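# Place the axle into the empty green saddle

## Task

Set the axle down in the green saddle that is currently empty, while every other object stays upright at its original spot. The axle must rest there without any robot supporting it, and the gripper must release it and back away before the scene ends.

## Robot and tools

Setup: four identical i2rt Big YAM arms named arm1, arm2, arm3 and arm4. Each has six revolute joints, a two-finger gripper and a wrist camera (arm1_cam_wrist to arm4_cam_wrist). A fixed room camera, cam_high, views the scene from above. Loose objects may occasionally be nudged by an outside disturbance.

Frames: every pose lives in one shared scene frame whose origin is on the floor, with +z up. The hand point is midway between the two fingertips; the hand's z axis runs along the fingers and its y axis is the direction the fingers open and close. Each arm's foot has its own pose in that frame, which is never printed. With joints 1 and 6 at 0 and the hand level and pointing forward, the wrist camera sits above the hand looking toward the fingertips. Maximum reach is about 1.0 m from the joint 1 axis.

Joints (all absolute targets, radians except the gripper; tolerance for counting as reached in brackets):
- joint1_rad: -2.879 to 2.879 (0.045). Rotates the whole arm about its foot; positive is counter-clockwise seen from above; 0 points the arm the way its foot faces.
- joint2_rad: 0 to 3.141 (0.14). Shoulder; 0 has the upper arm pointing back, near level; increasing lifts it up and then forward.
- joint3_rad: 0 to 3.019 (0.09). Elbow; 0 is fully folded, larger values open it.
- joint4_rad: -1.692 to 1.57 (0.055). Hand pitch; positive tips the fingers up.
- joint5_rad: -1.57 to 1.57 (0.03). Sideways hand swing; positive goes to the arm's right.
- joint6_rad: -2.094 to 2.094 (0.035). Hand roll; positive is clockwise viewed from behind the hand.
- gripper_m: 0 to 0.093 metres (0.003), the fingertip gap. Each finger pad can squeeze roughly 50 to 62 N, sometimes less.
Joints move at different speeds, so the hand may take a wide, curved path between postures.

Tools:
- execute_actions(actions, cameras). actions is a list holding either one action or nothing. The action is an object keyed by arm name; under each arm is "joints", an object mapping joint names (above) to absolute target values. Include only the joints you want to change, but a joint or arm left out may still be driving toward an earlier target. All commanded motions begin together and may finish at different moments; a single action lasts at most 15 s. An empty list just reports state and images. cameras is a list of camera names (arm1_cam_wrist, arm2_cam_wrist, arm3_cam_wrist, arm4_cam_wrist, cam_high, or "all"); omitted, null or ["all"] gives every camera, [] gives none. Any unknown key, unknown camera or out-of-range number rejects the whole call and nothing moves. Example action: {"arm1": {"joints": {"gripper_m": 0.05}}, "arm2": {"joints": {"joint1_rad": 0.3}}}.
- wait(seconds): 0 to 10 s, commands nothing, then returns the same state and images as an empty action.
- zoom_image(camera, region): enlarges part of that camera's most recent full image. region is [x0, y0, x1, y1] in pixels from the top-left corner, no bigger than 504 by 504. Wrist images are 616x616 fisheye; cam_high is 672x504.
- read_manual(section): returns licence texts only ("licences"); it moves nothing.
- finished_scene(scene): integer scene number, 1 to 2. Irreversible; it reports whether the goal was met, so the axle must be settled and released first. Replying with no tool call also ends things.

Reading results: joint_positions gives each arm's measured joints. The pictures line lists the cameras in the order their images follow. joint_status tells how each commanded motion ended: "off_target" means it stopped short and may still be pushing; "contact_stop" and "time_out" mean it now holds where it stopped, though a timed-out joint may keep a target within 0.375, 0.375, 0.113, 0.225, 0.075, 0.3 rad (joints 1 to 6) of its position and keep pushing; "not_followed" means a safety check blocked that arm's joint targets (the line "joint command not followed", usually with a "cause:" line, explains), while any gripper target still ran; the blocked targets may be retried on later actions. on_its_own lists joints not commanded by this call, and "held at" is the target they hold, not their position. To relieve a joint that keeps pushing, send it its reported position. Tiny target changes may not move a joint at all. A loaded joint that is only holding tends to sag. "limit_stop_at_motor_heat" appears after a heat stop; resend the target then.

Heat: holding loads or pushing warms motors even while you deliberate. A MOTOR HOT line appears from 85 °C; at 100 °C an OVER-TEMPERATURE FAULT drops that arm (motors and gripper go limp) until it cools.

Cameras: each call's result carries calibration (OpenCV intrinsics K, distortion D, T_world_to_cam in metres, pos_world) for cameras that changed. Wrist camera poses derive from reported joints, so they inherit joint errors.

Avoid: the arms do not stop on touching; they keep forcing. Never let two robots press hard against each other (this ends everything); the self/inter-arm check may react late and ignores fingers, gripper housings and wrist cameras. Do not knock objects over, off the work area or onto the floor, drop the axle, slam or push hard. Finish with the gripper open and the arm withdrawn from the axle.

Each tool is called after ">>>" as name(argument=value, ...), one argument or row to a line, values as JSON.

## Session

>>> execute_actions(
  actions=[],
)

Scene clock: 0.00 s.
arm1.joint_positions: joint1_rad=+0.632 joint2_rad=+0.550 joint3_rad=+1.320 joint4_rad=-1.360 joint5_rad=-0.073 joint6_rad=-0.178 gripper_m=+0.094
arm1.joint_status: not commanded
arm1.hand: x=-0.5031 y=+0.1942 z=+1.2954 quat_wxyz=(-0.424, -0.297, -0.827, +0.217) (m; scene frame)
arm2.joint_positions: joint1_rad=+0.655 joint2_rad=+0.460 joint3_rad=+1.406 joint4_rad=-1.476 joint5_rad=+0.070 joint6_rad=-0.418 gripper_m=+0.094
arm2.joint_status: not commanded
arm2.hand: x=-0.7159 y=-0.2272 z=+1.3709 quat_wxyz=(-0.327, +0.836, -0.225, -0.379) (m; scene frame)
arm3.joint_positions: joint1_rad=+0.840 joint2_rad=+0.481 joint3_rad=+1.349 joint4_rad=-1.216 joint5_rad=+0.284 joint6_rad=+0.446 gripper_m=+0.095
arm3.joint_status: not commanded
arm3.hand: x=+0.7547 y=+0.1967 z=+1.3712 quat_wxyz=(-0.548, -0.510, -0.632, +0.200) (m; scene frame)
arm4.joint_positions: joint1_rad=+0.748 joint2_rad=+0.632 joint3_rad=+1.383 joint4_rad=-1.244 joint5_rad=-0.224 joint6_rad=+0.200 gripper_m=+0.095
arm4.joint_status: not commanded
arm4.hand: x=+0.4507 y=-0.1804 z=+1.3082 quat_wxyz=(-0.076, +0.763, -0.389, -0.511) (m; scene frame)
pictures: arm1_cam_wrist, arm2_cam_wrist, arm3_cam_wrist, arm4_cam_wrist, cam_high
camera_calibration (this result's frames):
arm1_cam_wrist: T_world_to_cam=[[-0.675732, -0.727571, 0.118434, -0.351287], [-0.715127, 0.608055, -0.344764, -0.0295903], [0.178826, -0.317663, -0.931188, 1.482], [0, 0, 0, 1]] pos_world=[-0.523557, 0.233183, 1.41142]
arm2_cam_wrist: T_world_to_cam=[[0.624305, 0.691288, 0.363819, 0.107268], [0.779883, -0.524719, -0.341251, 0.914991], [-0.0450002, 0.496781, -0.866708, 1.39524], [0, 0, 0, 1]] pos_world=[-0.717768, -0.287167, 1.48248]
arm3_cam_wrist: T_world_to_cam=[[-0.85479, -0.41112, -0.316725, 1.16202], [-0.202598, 0.826211, -0.525671, 0.71554], [0.477795, -0.385171, -0.789528, 0.915436], [0, 0, 0, 1]] pos_world=[0.700858, 0.239142, 1.46694]
arm4_cam_wrist: T_world_to_cam=[[0.665575, 0.689403, -0.28589, 0.199664], [0.569052, -0.71662, -0.403281, 0.144808], [-0.482898, 0.105727, -0.869271, 1.4987], [0, 0, 0, 1]] pos_world=[0.508426, -0.19233, 1.41826]
Images, in order (width x height): arm1_cam_wrist 616x616, arm2_cam_wrist 616x616, arm3_cam_wrist 616x616, arm4_cam_wrist 616x616, cam_high 672x504.

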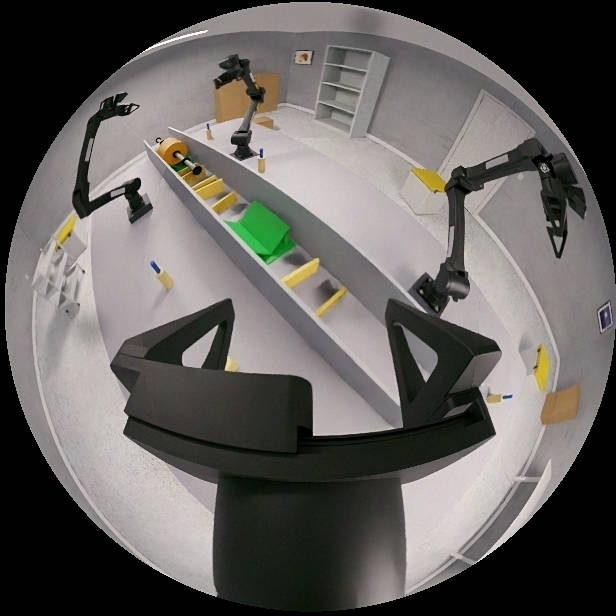

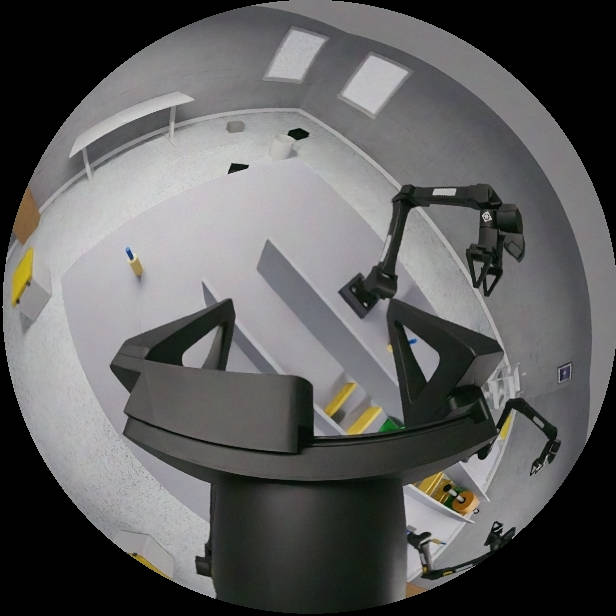

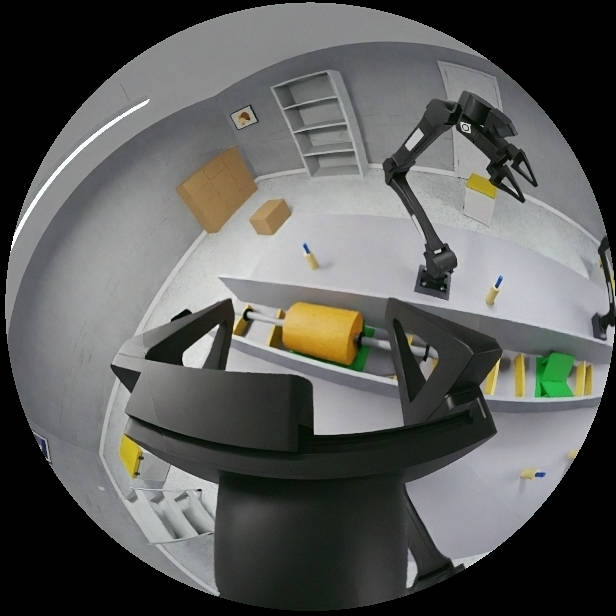

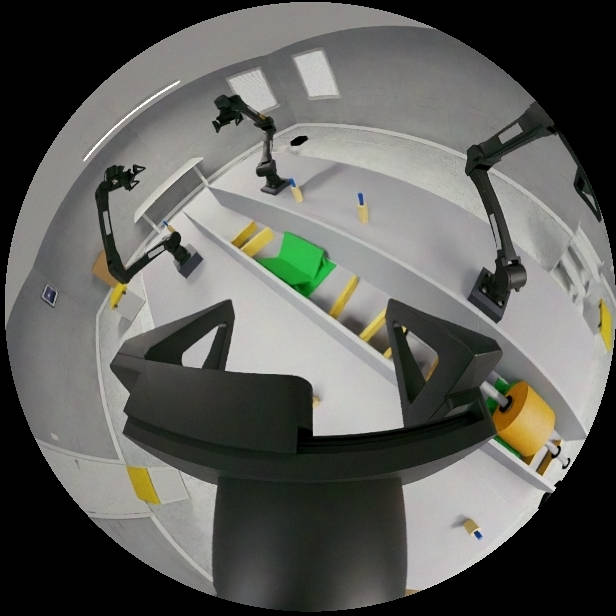

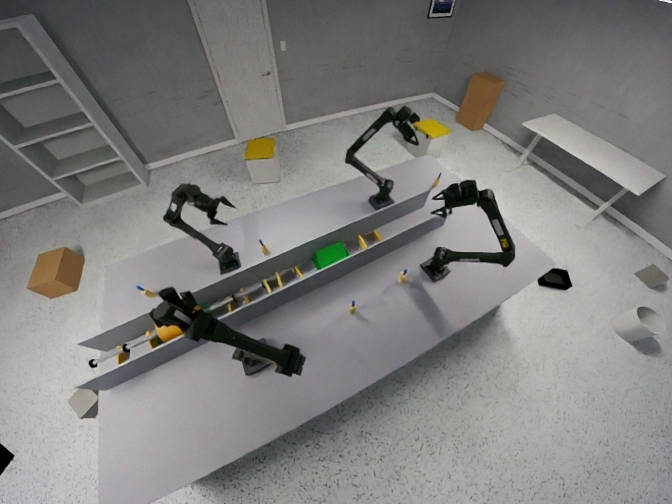

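>>> zoom_image(
  camera="cam_high",
  region=[60, 270, 270, 410],
)

>>> zoom_image(
  camera="cam_high",
  region=[220, 190, 460, 320],
)

>>> zoom_image(
  camera="cam_high",
  region=[295, 225, 375, 285],
)

Region (60, 270, 270, 410) of cam_high's 672x504 image, scaled by 2.400, with more detail than that image has.

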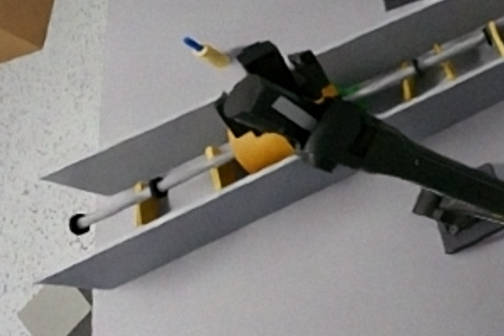

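Region (220, 190, 460, 320) of cam_high's 672x504 image, scaled by 2.100, with more detail than that image has; it fills the top 273 rows of this view, and the rest is white.

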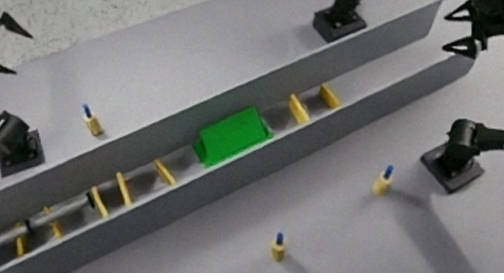

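Region (295, 225, 375, 285) of cam_high's 672x504 image, scaled by 6.300, with more detail than that image has; it fills the top 378 rows of this view, and the rest is white.

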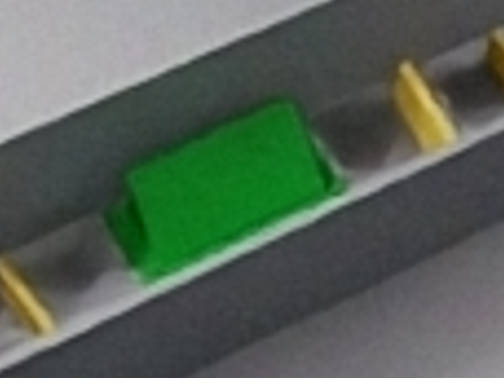

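>>> zoom_image(
  camera="arm3_cam_wrist",
  region=[210, 260, 450, 400],
)

>>> zoom_image(
  camera="arm4_cam_wrist",
  region=[200, 180, 420, 380],
)

>>> zoom_image(
  camera="arm1_cam_wrist",
  region=[130, 110, 370, 330],
)

Region (210, 260, 450, 400) of arm3_cam_wrist's 616x616 image, scaled by 2.100, with more detail than that image has; it fills the top 294 rows of this view, and the rest is white.

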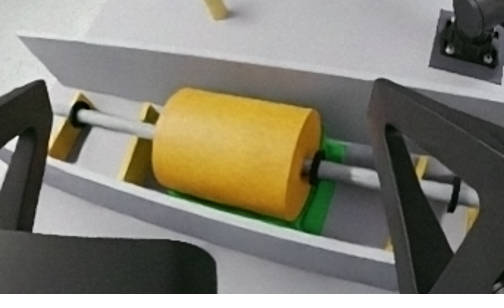

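Region (200, 180, 420, 380) of arm4_cam_wrist's 616x616 image, scaled by 2.291, with more detail than that image has; it fills the top 458 rows of this view, and the rest is white.

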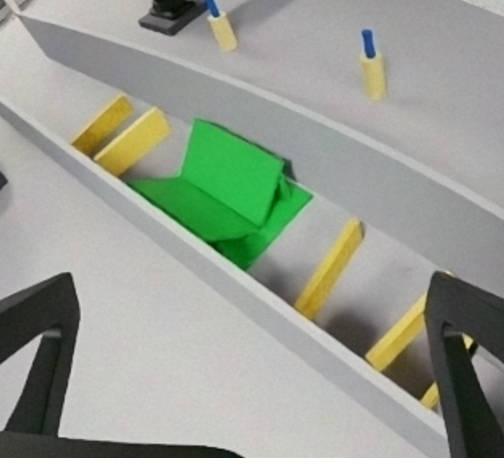

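Region (130, 110, 370, 330) of arm1_cam_wrist's 616x616 image, scaled by 2.100, with more detail than that image has; it fills the top 462 rows of this view, and the rest is white.

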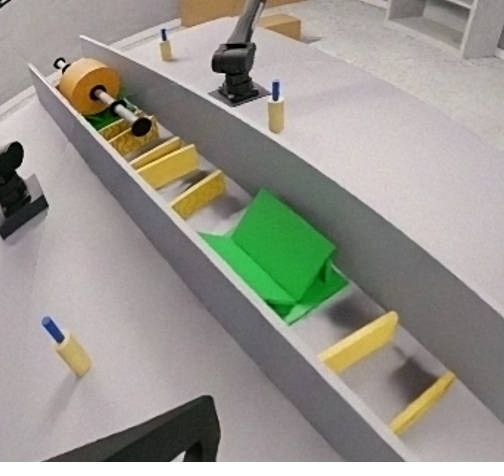

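>>> execute_actions(
  actions=[],
)

Scene clock: 120.00 s.
arm1.joint_positions: joint1_rad=+0.632 joint2_rad=+0.550 joint3_rad=+1.320 joint4_rad=-1.360 joint5_rad=-0.073 joint6_rad=-0.178 gripper_m=+0.094
arm1.joint_status: not commanded
arm1.hand: x=-0.5031 y=+0.1942 z=+1.2954 quat_wxyz=(-0.424, -0.297, -0.827, +0.217) (m; scene frame)
arm2.joint_positions: joint1_rad=+0.655 joint2_rad=+0.460 joint3_rad=+1.406 joint4_rad=-1.476 joint5_rad=+0.070 joint6_rad=-0.418 gripper_m=+0.094
arm2.joint_status: not commanded
arm2.hand: x=-0.7159 y=-0.2272 z=+1.3709 quat_wxyz=(-0.327, +0.836, -0.225, -0.379) (m; scene frame)
arm3.joint_positions: joint1_rad=+0.840 joint2_rad=+0.481 joint3_rad=+1.349 joint4_rad=-1.216 joint5_rad=+0.284 joint6_rad=+0.446 gripper_m=+0.095
arm3.joint_status: not commanded
arm3.hand: x=+0.7547 y=+0.1967 z=+1.3712 quat_wxyz=(-0.548, -0.510, -0.632, +0.200) (m; scene frame)
arm4.joint_positions: joint1_rad=+0.748 joint2_rad=+0.632 joint3_rad=+1.383 joint4_rad=-1.244 joint5_rad=-0.224 joint6_rad=+0.200 gripper_m=+0.095
arm4.joint_status: not commanded
arm4.hand: x=+0.4507 y=-0.1804 z=+1.3082 quat_wxyz=(-0.076, +0.763, -0.389, -0.511) (m; scene frame)
pictures: arm1_cam_wrist, arm2_cam_wrist, arm3_cam_wrist, arm4_cam_wrist, cam_high
camera_calibration (this result's frames):
arm1_cam_wrist: T_world_to_cam=[[-0.675732, -0.727571, 0.118434, -0.351287], [-0.715127, 0.608055, -0.344764, -0.0295903], [0.178826, -0.317663, -0.931188, 1.482], [0, 0, 0, 1]] pos_world=[-0.523557, 0.233183, 1.41142]
arm2_cam_wrist: T_world_to_cam=[[0.624305, 0.691288, 0.363819, 0.107268], [0.779883, -0.524719, -0.341251, 0.914991], [-0.0450002, 0.496781, -0.866708, 1.39524], [0, 0, 0, 1]] pos_world=[-0.717768, -0.287167, 1.48248]
arm3_cam_wrist: T_world_to_cam=[[-0.85479, -0.41112, -0.316725, 1.16202], [-0.202598, 0.826211, -0.525671, 0.71554], [0.477795, -0.385171, -0.789528, 0.915436], [0, 0, 0, 1]] pos_world=[0.700858, 0.239142, 1.46694]
arm4_cam_wrist: T_world_to_cam=[[0.665575, 0.689403, -0.28589, 0.199664], [0.569052, -0.71662, -0.403281, 0.144808], [-0.482898, 0.105727, -0.869271, 1.4987], [0, 0, 0, 1]] pos_world=[0.508426, -0.19233, 1.41826]
Images, in order (width x height): arm1_cam_wrist 616x616, arm2_cam_wrist 616x616, arm3_cam_wrist 616x616, arm4_cam_wrist 616x616, cam_high 672x504.

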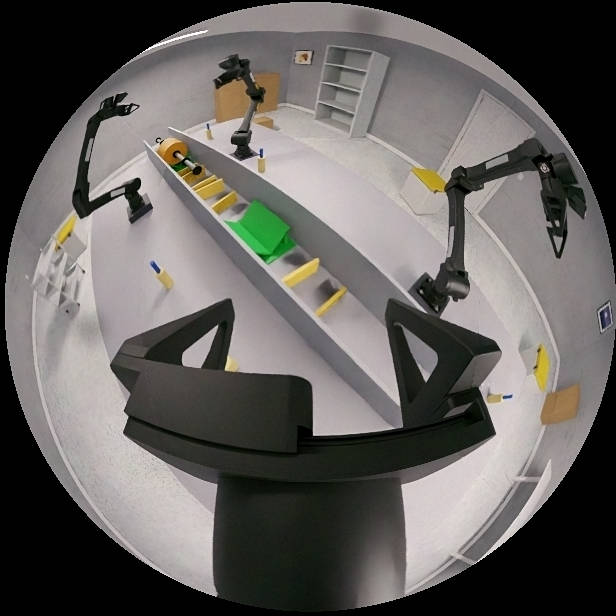

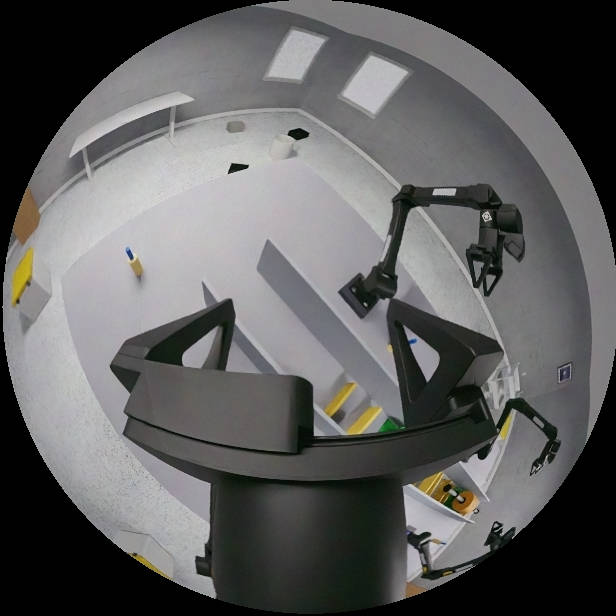

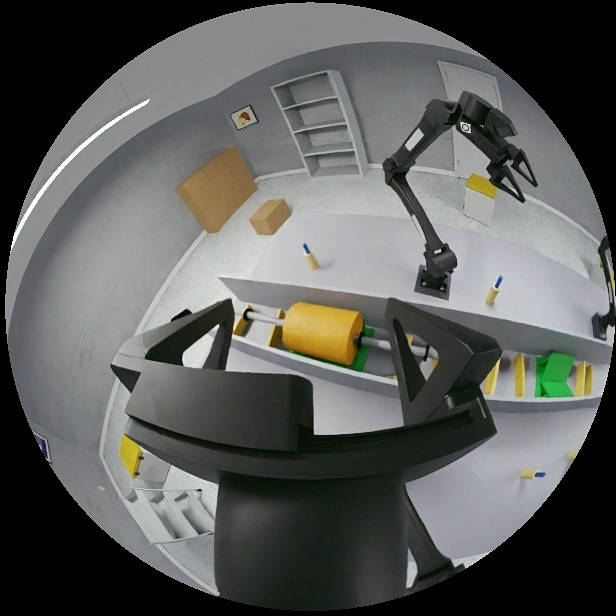

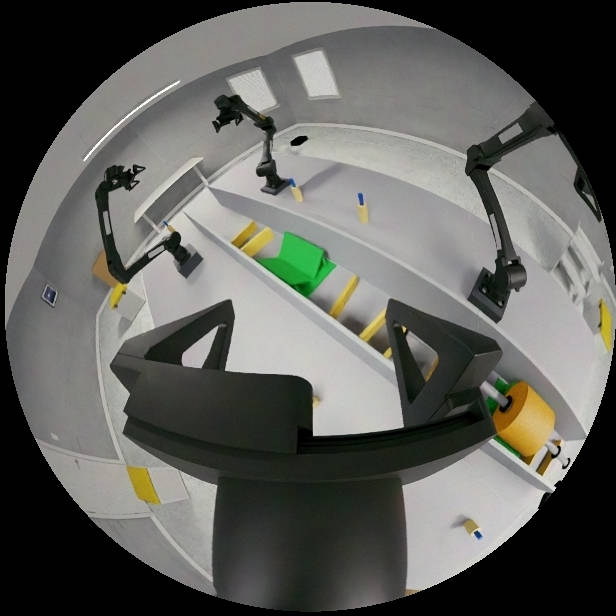

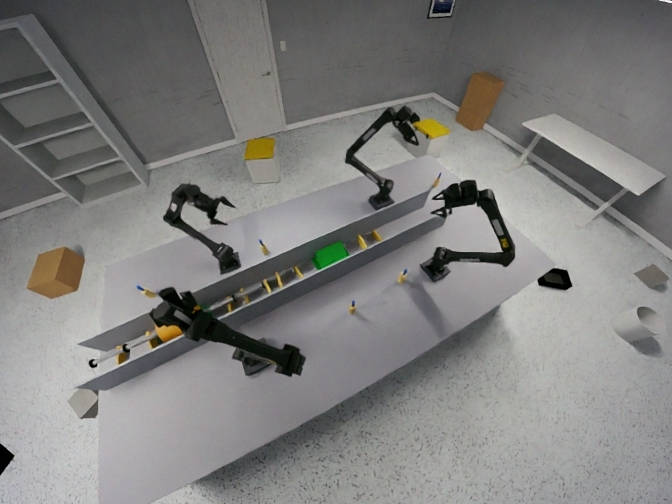

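>>> zoom_image(
  camera="cam_high",
  region=[60, 220, 400, 420],
)

>>> zoom_image(
  camera="arm3_cam_wrist",
  region=[200, 240, 616, 440],
)

Region (60, 220, 400, 420) of cam_high's 672x504 image, scaled by 1.482, with more detail than that image has; it fills the top 296 rows of this view, and the rest is white.

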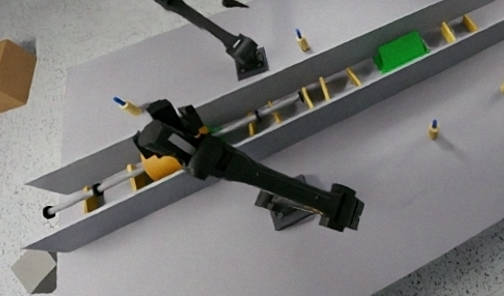

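Region (200, 240, 616, 440) of arm3_cam_wrist's 616x616 image, scaled by 1.212, with more detail than that image has; it fills the top 242 rows of this view, and the rest is white.

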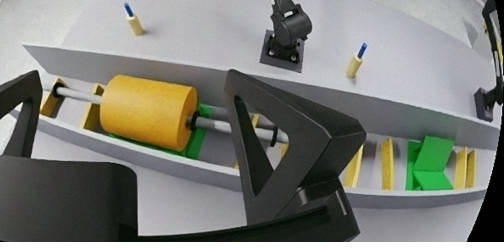

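>>> execute_actions(
  actions=[
    {"arm1":{"joints":{"joint1_rad":1.3,"joint2_rad":0.3,"joint3_rad":1.1}},"arm2":{"joints":{"joint1_rad":-0.7,"joint2_rad":0.9,"joint3_rad":1.6,"joint4_rad":-1.6,"joint5_rad":0.0,"joint6_rad":0.54}},"arm3":{"joints":{"joint1_rad":0.970,"joint2_rad":1.903,"joint3_rad":1.722,"joint4_rad":-1.309,"joint5_rad":0.0,"joint6_rad":-0.625}},"arm4":{"joints":{"joint1_rad":-0.333,"joint2_rad":1.378,"joint3_rad":1.125,"joint4_rad":-1.307,"joint5_rad":0.0,"joint6_rad":-1.981}}},
  ],
  cameras=["arm3_cam_wrist","arm4_cam_wrist","cam_high"],
)

Scene clock: 242.43 s.
arm1.joint_positions: joint1_rad=+1.287 joint2_rad=+0.288 joint3_rad=+1.098 joint4_rad=-1.360 joint5_rad=-0.073 joint6_rad=-0.178 gripper_m=+0.094
arm1.joint_status: all done
arm1.hand: x=-0.4942 y=+0.3278 z=+1.2303 quat_wxyz=(-0.487, -0.013, -0.870, +0.076) (m; scene frame)
arm2.joint_positions: joint1_rad=-0.689 joint2_rad=+0.893 joint3_rad=+1.585 joint4_rad=-1.589 joint5_rad=+0.000 joint6_rad=+0.529 gripper_m=+0.094
arm2.joint_status: all done
arm2.hand: x=-0.4563 y=-0.1278 z=+1.3424 quat_wxyz=(-0.245, +0.173, -0.929, -0.218) (m; scene frame)
arm3.joint_positions: joint1_rad=+0.966 joint2_rad=+1.907 joint3_rad=+1.690 joint4_rad=-1.299 joint5_rad=+0.004 joint6_rad=-0.613 gripper_m=+0.095
arm3.joint_status: all done
arm3.hand: x=+1.1342 y=+0.0145 z=+0.9328 quat_wxyz=(-0.017, +0.008, -1.000, +0.025) (m; scene frame)
arm4.joint_positions: joint1_rad=-0.335 joint2_rad=+1.378 joint3_rad=+1.117 joint4_rad=-1.295 joint5_rad=-0.001 joint6_rad=-1.971 gripper_m=+0.095
arm4.joint_status: all done
arm4.hand: x=+0.7865 y=+0.0106 z=+0.9233 quat_wxyz=(-0.004, +1.000, +0.007, +0.003) (m; scene frame)
pictures: arm3_cam_wrist, arm4_cam_wrist, cam_high
camera_calibration (this result's frames):
arm3_cam_wrist: T_world_to_cam=[[0.00918097, -0.999474, 0.0311131, -0.0231441], [-0.818832, 0.0103448, 0.573939, 0.397641], [-0.573959, -0.0307458, -0.818306, 1.53241], [0, 0, 0, 1]] pos_world=[1.20535, 0.0198696, 1.02648]
arm4_cam_wrist: T_world_to_cam=[[-0.0116784, 0.999932, 0.000280196, -0.0004277], [0.803345, 0.0092156, 0.595443, -1.17872], [0.5954, 0.00717894, -0.803397, 0.398234], [0, 0, 0, 1]] pos_world=[0.709806, 0.00843139, 1.0218]
Images, in order (width x height): arm3_cam_wrist 616x616, arm4_cam_wrist 616x616, cam_high 672x504.

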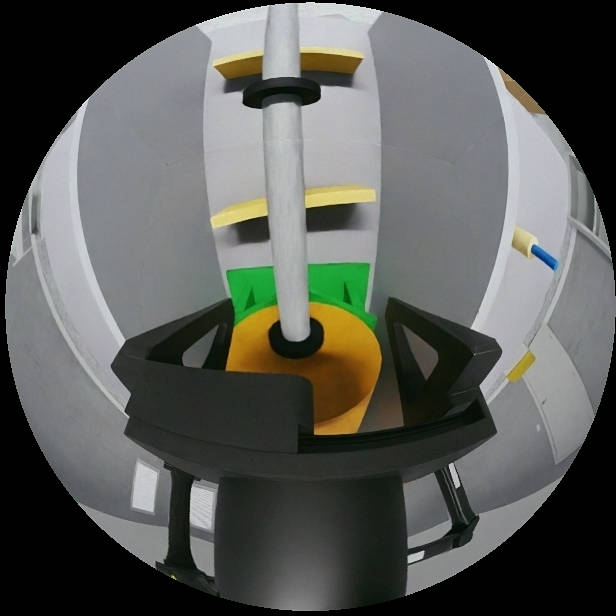

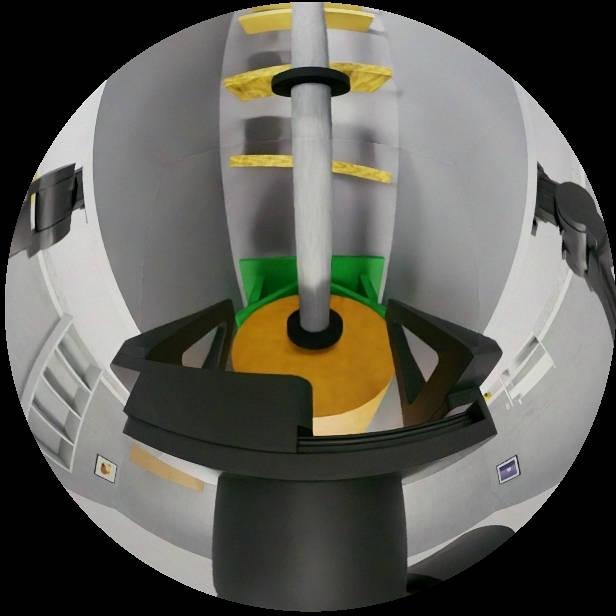

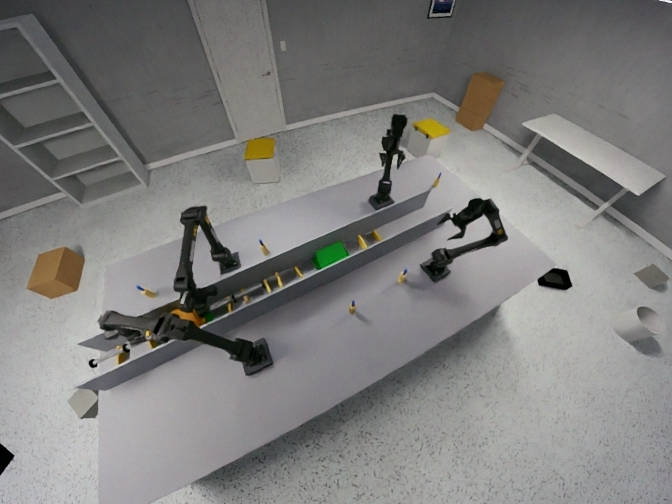

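>>> zoom_image(
  camera="arm3_cam_wrist",
  region=[200, 60, 400, 380],
)

>>> zoom_image(
  camera="arm4_cam_wrist",
  region=[200, 60, 400, 380],
)

Region (200, 60, 400, 380) of arm3_cam_wrist's 616x616 image, scaled by 1.575, with more detail than that image has; it fills the left 315 columns of this view, and the rest is white.

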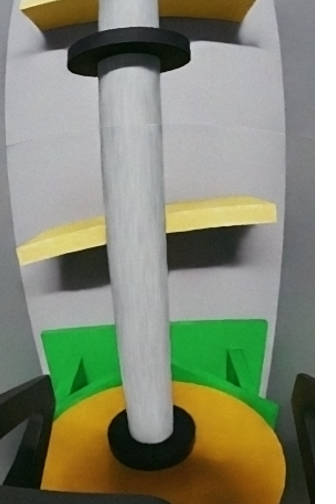

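Region (200, 60, 400, 380) of arm4_cam_wrist's 616x616 image, scaled by 1.575, with more detail than that image has; it fills the left 315 columns of this view, and the rest is white.

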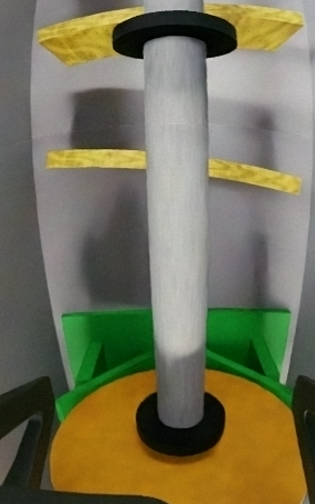

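>>> execute_actions(
  actions=[
    {"arm2":{"joints":{"joint1_rad":-0.85,"joint2_rad":1.06,"joint3_rad":1.7}},"arm3":{"joints":{"joint1_rad":0.992,"joint2_rad":1.950,"joint3_rad":1.575,"joint4_rad":-1.141,"gripper_m":0.06}},"arm4":{"joints":{"joint1_rad":-0.318,"joint2_rad":1.463,"joint3_rad":1.018,"joint4_rad":-1.113,"gripper_m":0.055}}},
  ],
  cameras=["arm3_cam_wrist","arm4_cam_wrist"],
)

Scene clock: 288.60 s.
arm1.joint_positions: joint1_rad=+1.287 joint2_rad=+0.288 joint3_rad=+1.098 joint4_rad=-1.360 joint5_rad=-0.073 joint6_rad=-0.178 gripper_m=+0.094
arm1.joint_status: not commanded
arm1.hand: x=-0.4942 y=+0.3278 z=+1.2303 quat_wxyz=(-0.487, -0.013, -0.870, +0.076) (m; scene frame)
arm2.joint_positions: joint1_rad=-0.841 joint2_rad=+1.063 joint3_rad=+1.662 joint4_rad=-1.592 joint5_rad=+0.000 joint6_rad=+0.529 gripper_m=+0.094
arm2.joint_status: all done
arm2.hand: x=-0.3794 y=-0.1152 z=+1.3253 quat_wxyz=(-0.223, +0.104, -0.954, -0.170) (m; scene frame)
arm3.joint_positions: joint1_rad=+0.990 joint2_rad=+1.939 joint3_rad=+1.566 joint4_rad=-1.153 joint5_rad=+0.004 joint6_rad=-0.614 gripper_m=+0.060
arm3.joint_status: all done
arm3.hand: x=+1.1337 y=+0.0307 z=+0.8689 quat_wxyz=(-0.013, +0.020, -0.999, +0.021) (m; scene frame)
arm4.joint_positions: joint1_rad=-0.326 joint2_rad=+1.470 joint3_rad=+1.011 joint4_rad=-1.125 joint5_rad=-0.001 joint6_rad=-1.972 gripper_m=+0.055
arm4.joint_status: all done
arm4.hand: x=+0.7841 y=+0.0134 z=+0.8517 quat_wxyz=(+0.009, +1.000, +0.012, -0.002) (m; scene frame)
pictures: arm3_cam_wrist, arm4_cam_wrist
camera_calibration (this result's frames):
arm3_cam_wrist: T_world_to_cam=[[0.0336649, -0.999138, 0.0242793, -0.0267849], [-0.81338, -0.0132734, 0.581582, 0.421608], [-0.580758, -0.0393272, -0.813126, 1.48383], [0, 0, 0, 1]] pos_world=[1.20558, 0.0371894, 0.961994]
arm4_cam_wrist: T_world_to_cam=[[-0.0216182, 0.999444, -0.0253929, 0.0264784], [0.809315, 0.0324064, 0.58648, -1.13149], [0.586976, -0.00787223, -0.809566, 0.354174], [0, 0, 0, 1]] pos_world=[0.708411, 0.0129919, 0.950995]
Images, in order (width x height): arm3_cam_wrist 616x616, arm4_cam_wrist 616x616.

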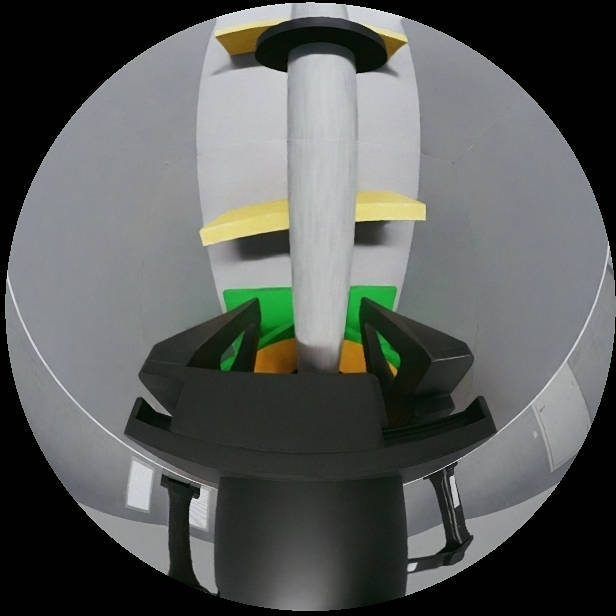

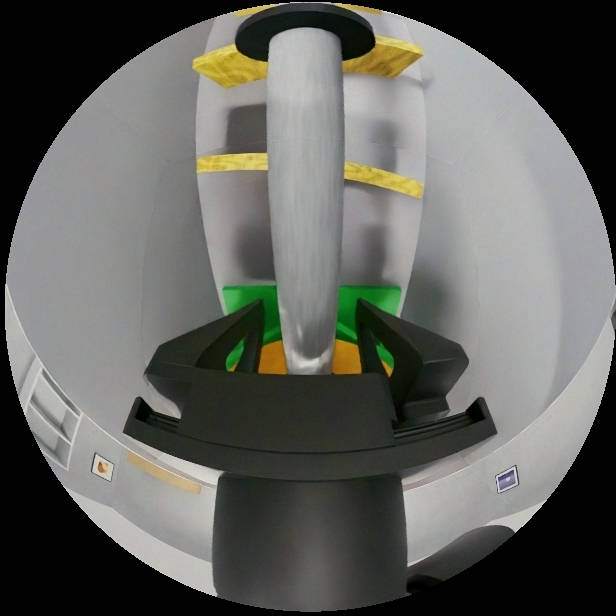

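>>> execute_actions(
  actions=[
    {"arm3":{"joints":{"joint1_rad":0.977,"joint2_rad":1.962,"gripper_m":0.0}},"arm4":{"joints":{"gripper_m":0.0}}},
  ],
  cameras=["arm3_cam_wrist","arm4_cam_wrist"],
)

Scene clock: 296.83 s.
arm1.joint_positions: joint1_rad=+1.287 joint2_rad=+0.288 joint3_rad=+1.098 joint4_rad=-1.360 joint5_rad=-0.073 joint6_rad=-0.178 gripper_m=+0.094
arm1.joint_status: not commanded
arm1.hand: x=-0.4942 y=+0.3278 z=+1.2303 quat_wxyz=(-0.487, -0.013, -0.870, +0.076) (m; scene frame)
arm2.joint_positions: joint1_rad=-0.841 joint2_rad=+1.063 joint3_rad=+1.662 joint4_rad=-1.592 joint5_rad=+0.000 joint6_rad=+0.529 gripper_m=+0.094
arm2.joint_status: not commanded
arm2.hand: x=-0.3794 y=-0.1152 z=+1.3253 quat_wxyz=(-0.223, +0.104, -0.954, -0.170) (m; scene frame)
arm3.joint_positions: joint1_rad=+0.982 joint2_rad=+1.939 joint3_rad=+1.566 joint4_rad=-1.142 joint5_rad=+0.003 joint6_rad=-0.621 gripper_m=+0.023
arm3.joint_status: gripper_m off_target (ended at +0.023, target +0.000); the others done
arm3.hand: x=+1.1336 y=+0.0256 z=+0.8689 quat_wxyz=(-0.017, +0.019, -0.999, +0.024) (m; scene frame)
arm4.joint_positions: joint1_rad=-0.326 joint2_rad=+1.470 joint3_rad=+1.011 joint4_rad=-1.126 joint5_rad=+0.000 joint6_rad=-1.978 gripper_m=+0.023
arm4.joint_status: gripper_m off_target (ended at +0.023, target +0.000)
arm4.hand: x=+0.7841 y=+0.0131 z=+0.8517 quat_wxyz=(+0.009, +1.000, +0.015, -0.002) (m; scene frame)
pictures: arm3_cam_wrist, arm4_cam_wrist
camera_calibration (this result's frames):
arm3_cam_wrist: T_world_to_cam=[[0.0328662, -0.999008, 0.0300571, -0.0360195], [-0.818683, -0.00965886, 0.574164, 0.433798], [-0.573304, -0.0434779, -0.818188, 1.4796], [0, 0, 0, 1]] pos_world=[1.20459, 0.0325362, 0.962605]
arm4_cam_wrist: T_world_to_cam=[[-0.0280958, 0.999249, -0.0266683, 0.0328633], [0.808483, 0.0384052, 0.587265, -1.13161], [0.587848, -0.00506116, -0.808955, 0.352914], [0, 0, 0, 1]] pos_world=[0.708349, 0.0124071, 0.950921]
Images, in order (width x height): arm3_cam_wrist 616x616, arm4_cam_wrist 616x616.

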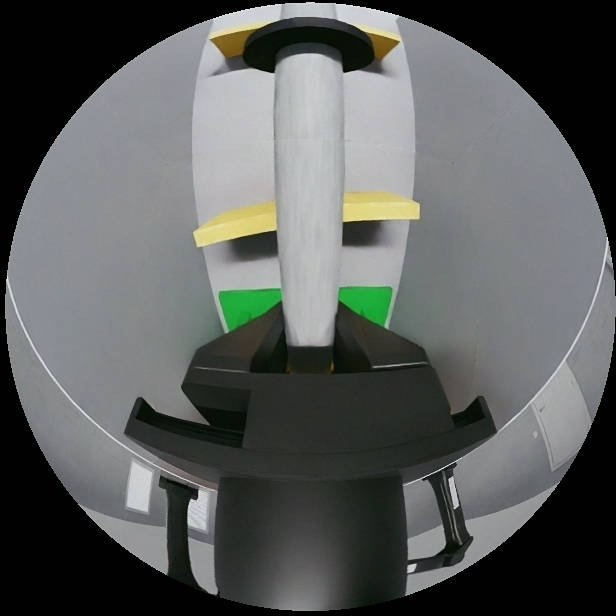

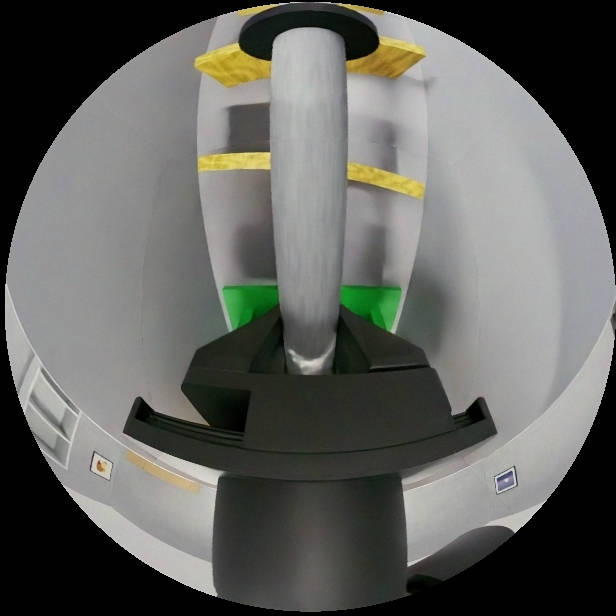

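>>> execute_actions(
  actions=[
    {"arm2":{"joints":{"joint1_rad":-1.0,"joint2_rad":1.33,"joint3_rad":1.85}},"arm3":{"joints":{"joint1_rad":0.889,"joint2_rad":1.672,"joint3_rad":1.640,"joint4_rad":-1.392,"joint6_rad":-0.716}},"arm4":{"joints":{"joint1_rad":-0.135,"joint2_rad":1.279,"joint3_rad":1.257,"joint4_rad":-1.471,"joint6_rad":-1.777}}},
  ],
  cameras=["arm3_cam_wrist","arm4_cam_wrist","cam_high"],
)

Scene clock: 319.33 s.
arm1.joint_positions: joint1_rad=+1.287 joint2_rad=+0.288 joint3_rad=+1.098 joint4_rad=-1.360 joint5_rad=-0.073 joint6_rad=-0.178 gripper_m=+0.094
arm1.joint_status: not commanded
arm1.hand: x=-0.4942 y=+0.3278 z=+1.2303 quat_wxyz=(-0.487, -0.013, -0.870, +0.076) (m; scene frame)
arm2.joint_positions: joint1_rad=-0.995 joint2_rad=+1.329 joint3_rad=+1.820 joint4_rad=-1.594 joint5_rad=+0.000 joint6_rad=+0.529 gripper_m=+0.094
arm2.joint_status: all done
arm2.hand: x=-0.2655 y=-0.1020 z=+1.2955 quat_wxyz=(-0.191, +0.031, -0.973, -0.124) (m; scene frame)
arm3.joint_positions: joint1_rad=+0.886 joint2_rad=+1.700 joint3_rad=+1.578 joint4_rad=-1.390 joint5_rad=-0.002 joint6_rad=-0.718 gripper_m=+0.023
arm3.joint_status: all done
arm3.hand: x=+1.0558 y=+0.0197 z=+1.0009 quat_wxyz=(-0.019, +0.020, -0.999, +0.025) (m; scene frame)
arm4.joint_positions: joint1_rad=-0.129 joint2_rad=+1.292 joint3_rad=+1.191 joint4_rad=-1.462 joint5_rad=+0.008 joint6_rad=-1.782 gripper_m=+0.023
arm4.joint_status: all done
arm4.hand: x=+0.7073 y=+0.0098 z=+0.9812 quat_wxyz=(+0.000, +1.000, +0.015, +0.006) (m; scene frame)
pictures: arm3_cam_wrist, arm4_cam_wrist, cam_high
camera_calibration (this result's frames):
arm3_cam_wrist: T_world_to_cam=[[0.034113, -0.998879, 0.0328077, -0.047387], [-0.82022, -0.00922536, 0.571974, 0.298035], [-0.571031, -0.0464212, -0.819615, 1.54183], [0, 0, 0, 1]] pos_world=[1.1265, 0.0269892, 1.09479]
arm4_cam_wrist: T_world_to_cam=[[-0.0275942, 0.999585, -0.00821497, 0.0190091], [0.799977, 0.0270101, 0.599422, -1.15122], [0.599396, 0.00996878, -0.800391, 0.48618], [0, 0, 0, 1]] pos_world=[0.630056, 0.00724664, 1.07935]
Images, in order (width x height): arm3_cam_wrist 616x616, arm4_cam_wrist 616x616, cam_high 672x504.

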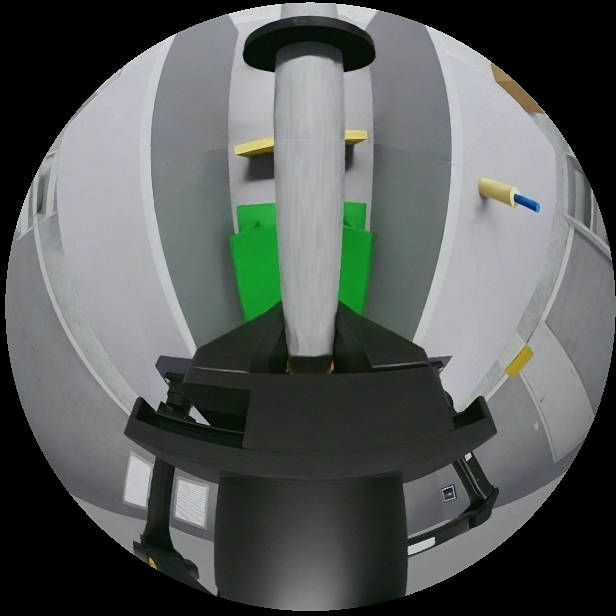

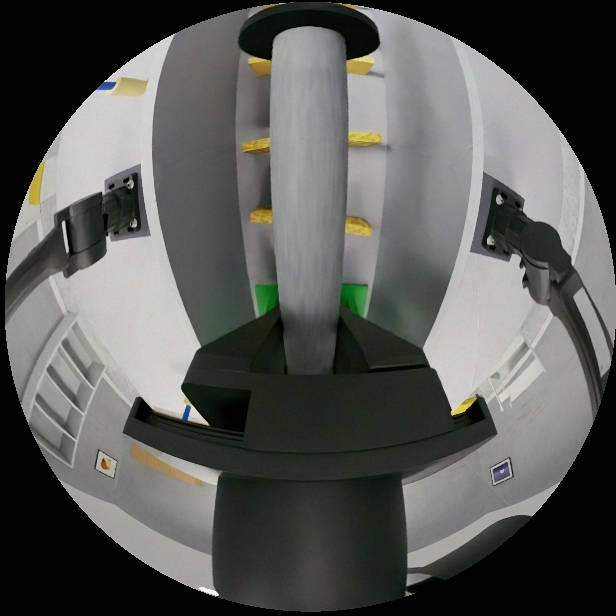

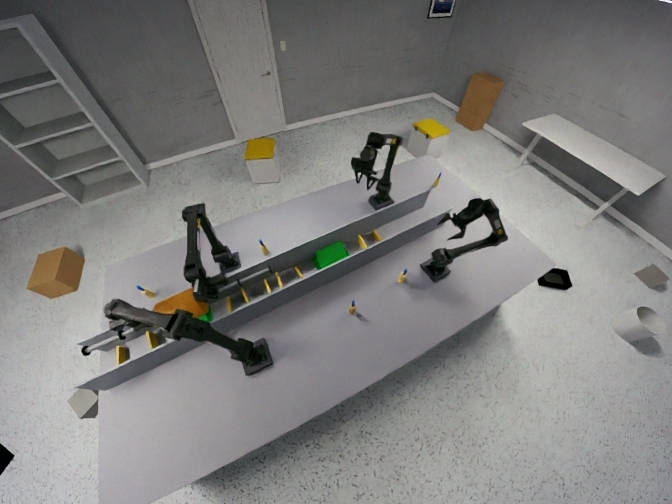

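>>> execute_actions(
  actions=[
    {"arm2":{"joints":{"joint2_rad":1.65,"joint3_rad":1.98,"joint4_rad":-1.655}},"arm3":{"joints":{"joint1_rad":0.583,"joint2_rad":1.361,"joint3_rad":1.224,"joint4_rad":-1.327,"joint6_rad":-1.022}},"arm4":{"joints":{"joint1_rad":0.382,"joint2_rad":1.310,"joint3_rad":1.283,"joint4_rad":-1.476,"joint6_rad":-1.259}}},
  ],
  cameras=["arm4_cam_wrist"],
)

Scene clock: 329.37 s.
arm1.joint_positions: joint1_rad=+1.287 joint2_rad=+0.288 joint3_rad=+1.098 joint4_rad=-1.360 joint5_rad=-0.073 joint6_rad=-0.178 gripper_m=+0.094
arm1.joint_status: not commanded
arm1.hand: x=-0.4942 y=+0.3278 z=+1.2303 quat_wxyz=(-0.487, -0.013, -0.870, +0.076) (m; scene frame)
arm2.joint_positions: joint1_rad=-0.995 joint2_rad=+1.645 joint3_rad=+1.957 joint4_rad=-1.644 joint5_rad=+0.000 joint6_rad=+0.529 gripper_m=+0.094
arm2.joint_status: all done
arm2.hand: x=-0.1884 y=-0.0490 z=+1.2009 quat_wxyz=(-0.095, +0.032, -0.993, -0.064) (m; scene frame)
arm3.joint_positions: joint1_rad=+0.580 joint2_rad=+1.397 joint3_rad=+1.190 joint4_rad=-1.324 joint5_rad=-0.005 joint6_rad=-1.041 gripper_m=+0.023
arm3.joint_status: all done
arm3.hand: x=+0.8672 y=+0.0143 z=+0.9882 quat_wxyz=(-0.008, +0.029, -0.999, +0.023) (m; scene frame)
arm4.joint_positions: joint1_rad=+0.382 joint2_rad=+1.323 joint3_rad=+1.201 joint4_rad=-1.479 joint5_rad=-0.014 joint6_rad=-1.290 gripper_m=+0.023
arm4.joint_status: all done
arm4.hand: x=+0.5189 y=-0.0026 z=+0.9743 quat_wxyz=(+0.019, +1.000, +0.025, -0.001) (m; scene frame)
pictures: arm4_cam_wrist
camera_calibration (this result's frames):
arm4_cam_wrist: T_world_to_cam=[[-0.0480573, 0.997753, -0.0466921, 0.0743152], [0.806648, 0.0663366, 0.587297, -0.987541], [0.589075, -0.00944018, -0.808023, 0.60639], [0, 0, 0, 1]] pos_world=[0.442961, -0.00291366, 1.07343]
Images, in order (width x height): arm4_cam_wrist 616x616.

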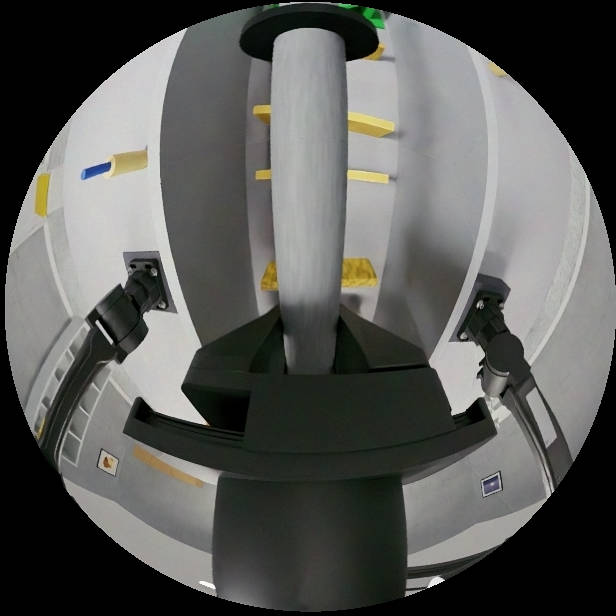

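>>> execute_actions(
  actions=[
    {"arm2":{"joints":{"joint1_rad":-1.012,"joint2_rad":1.905,"joint3_rad":2.065,"joint4_rad":-1.662}},"arm3":{"joints":{"joint1_rad":0.093,"joint2_rad":1.211,"joint3_rad":1.089,"joint4_rad":-1.350,"joint6_rad":-1.512}},"arm4":{"joints":{"joint1_rad":0.785,"joint2_rad":1.550,"joint3_rad":1.545,"joint4_rad":-1.478,"joint6_rad":-0.855}}},
  ],
  cameras=["arm2_cam_wrist","arm4_cam_wrist"],
)

Scene clock: 340.50 s.
arm1.joint_positions: joint1_rad=+1.287 joint2_rad=+0.288 joint3_rad=+1.098 joint4_rad=-1.360 joint5_rad=-0.073 joint6_rad=-0.178 gripper_m=+0.094
arm1.joint_status: not commanded
arm1.hand: x=-0.4942 y=+0.3278 z=+1.2303 quat_wxyz=(-0.487, -0.013, -0.870, +0.076) (m; scene frame)
arm2.joint_positions: joint1_rad=-0.997 joint2_rad=+1.904 joint3_rad=+2.040 joint4_rad=-1.655 joint5_rad=+0.000 joint6_rad=+0.529 gripper_m=+0.094
arm2.joint_status: all done
arm2.hand: x=-0.1376 y=-0.0156 z=+1.0917 quat_wxyz=(-0.017, +0.031, -0.999, -0.015) (m; scene frame)
arm3.joint_positions: joint1_rad=+0.088 joint2_rad=+1.237 joint3_rad=+1.048 joint4_rad=-1.351 joint5_rad=-0.009 joint6_rad=-1.525 gripper_m=+0.023
arm3.joint_status: all done
arm3.hand: x=+0.6754 y=+0.0101 z=+0.9919 quat_wxyz=(-0.001, +0.025, -0.999, +0.022) (m; scene frame)
arm4.joint_positions: joint1_rad=+0.784 joint2_rad=+1.577 joint3_rad=+1.460 joint4_rad=-1.479 joint5_rad=-0.003 joint6_rad=-0.882 gripper_m=+0.023
arm4.joint_status: all done
arm4.hand: x=+0.3285 y=-0.0028 z=+0.9705 quat_wxyz=(+0.013, +1.000, +0.022, +0.008) (m; scene frame)
pictures: arm2_cam_wrist, arm4_cam_wrist
camera_calibration (this result's frames):
arm2_cam_wrist: T_world_to_cam=[[0.0539658, -0.997773, -0.0391924, 0.0366574], [-0.826974, -0.0666569, 0.558274, -0.716244], [-0.559644, 0.00228343, -0.82873, 0.954249], [0, 0, 0, 1]] pos_world=[-0.060254, -0.0133458, 1.19211]
arm4_cam_wrist: T_world_to_cam=[[-0.0410517, 0.998558, -0.0345883, 0.0510778], [0.796644, 0.0536054, 0.602067, -0.842883], [0.603053, -0.00283864, -0.797696, 0.700877], [0, 0, 0, 1]] pos_world=[0.250908, -0.00383158, 1.06833]
Images, in order (width x height): arm2_cam_wrist 616x616, arm4_cam_wrist 616x616.

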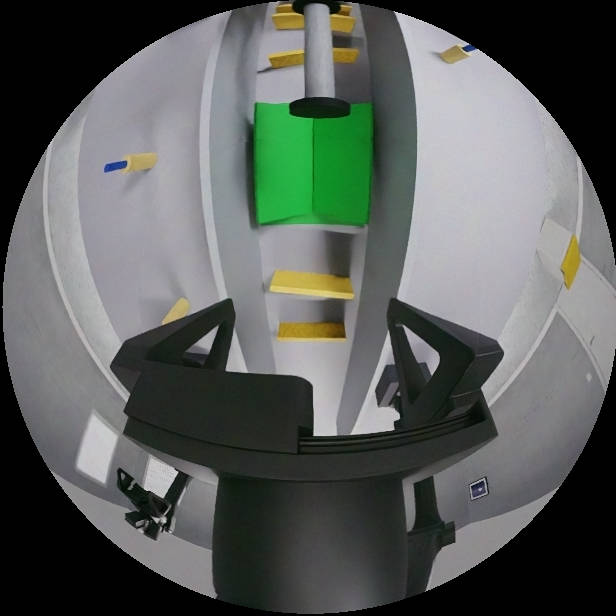

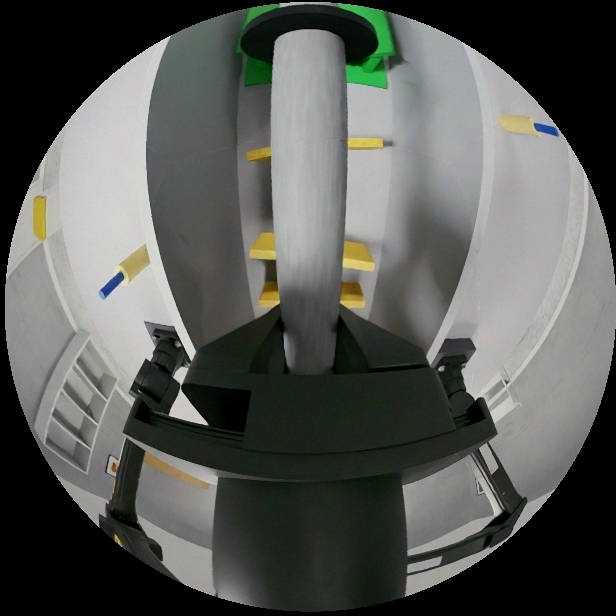

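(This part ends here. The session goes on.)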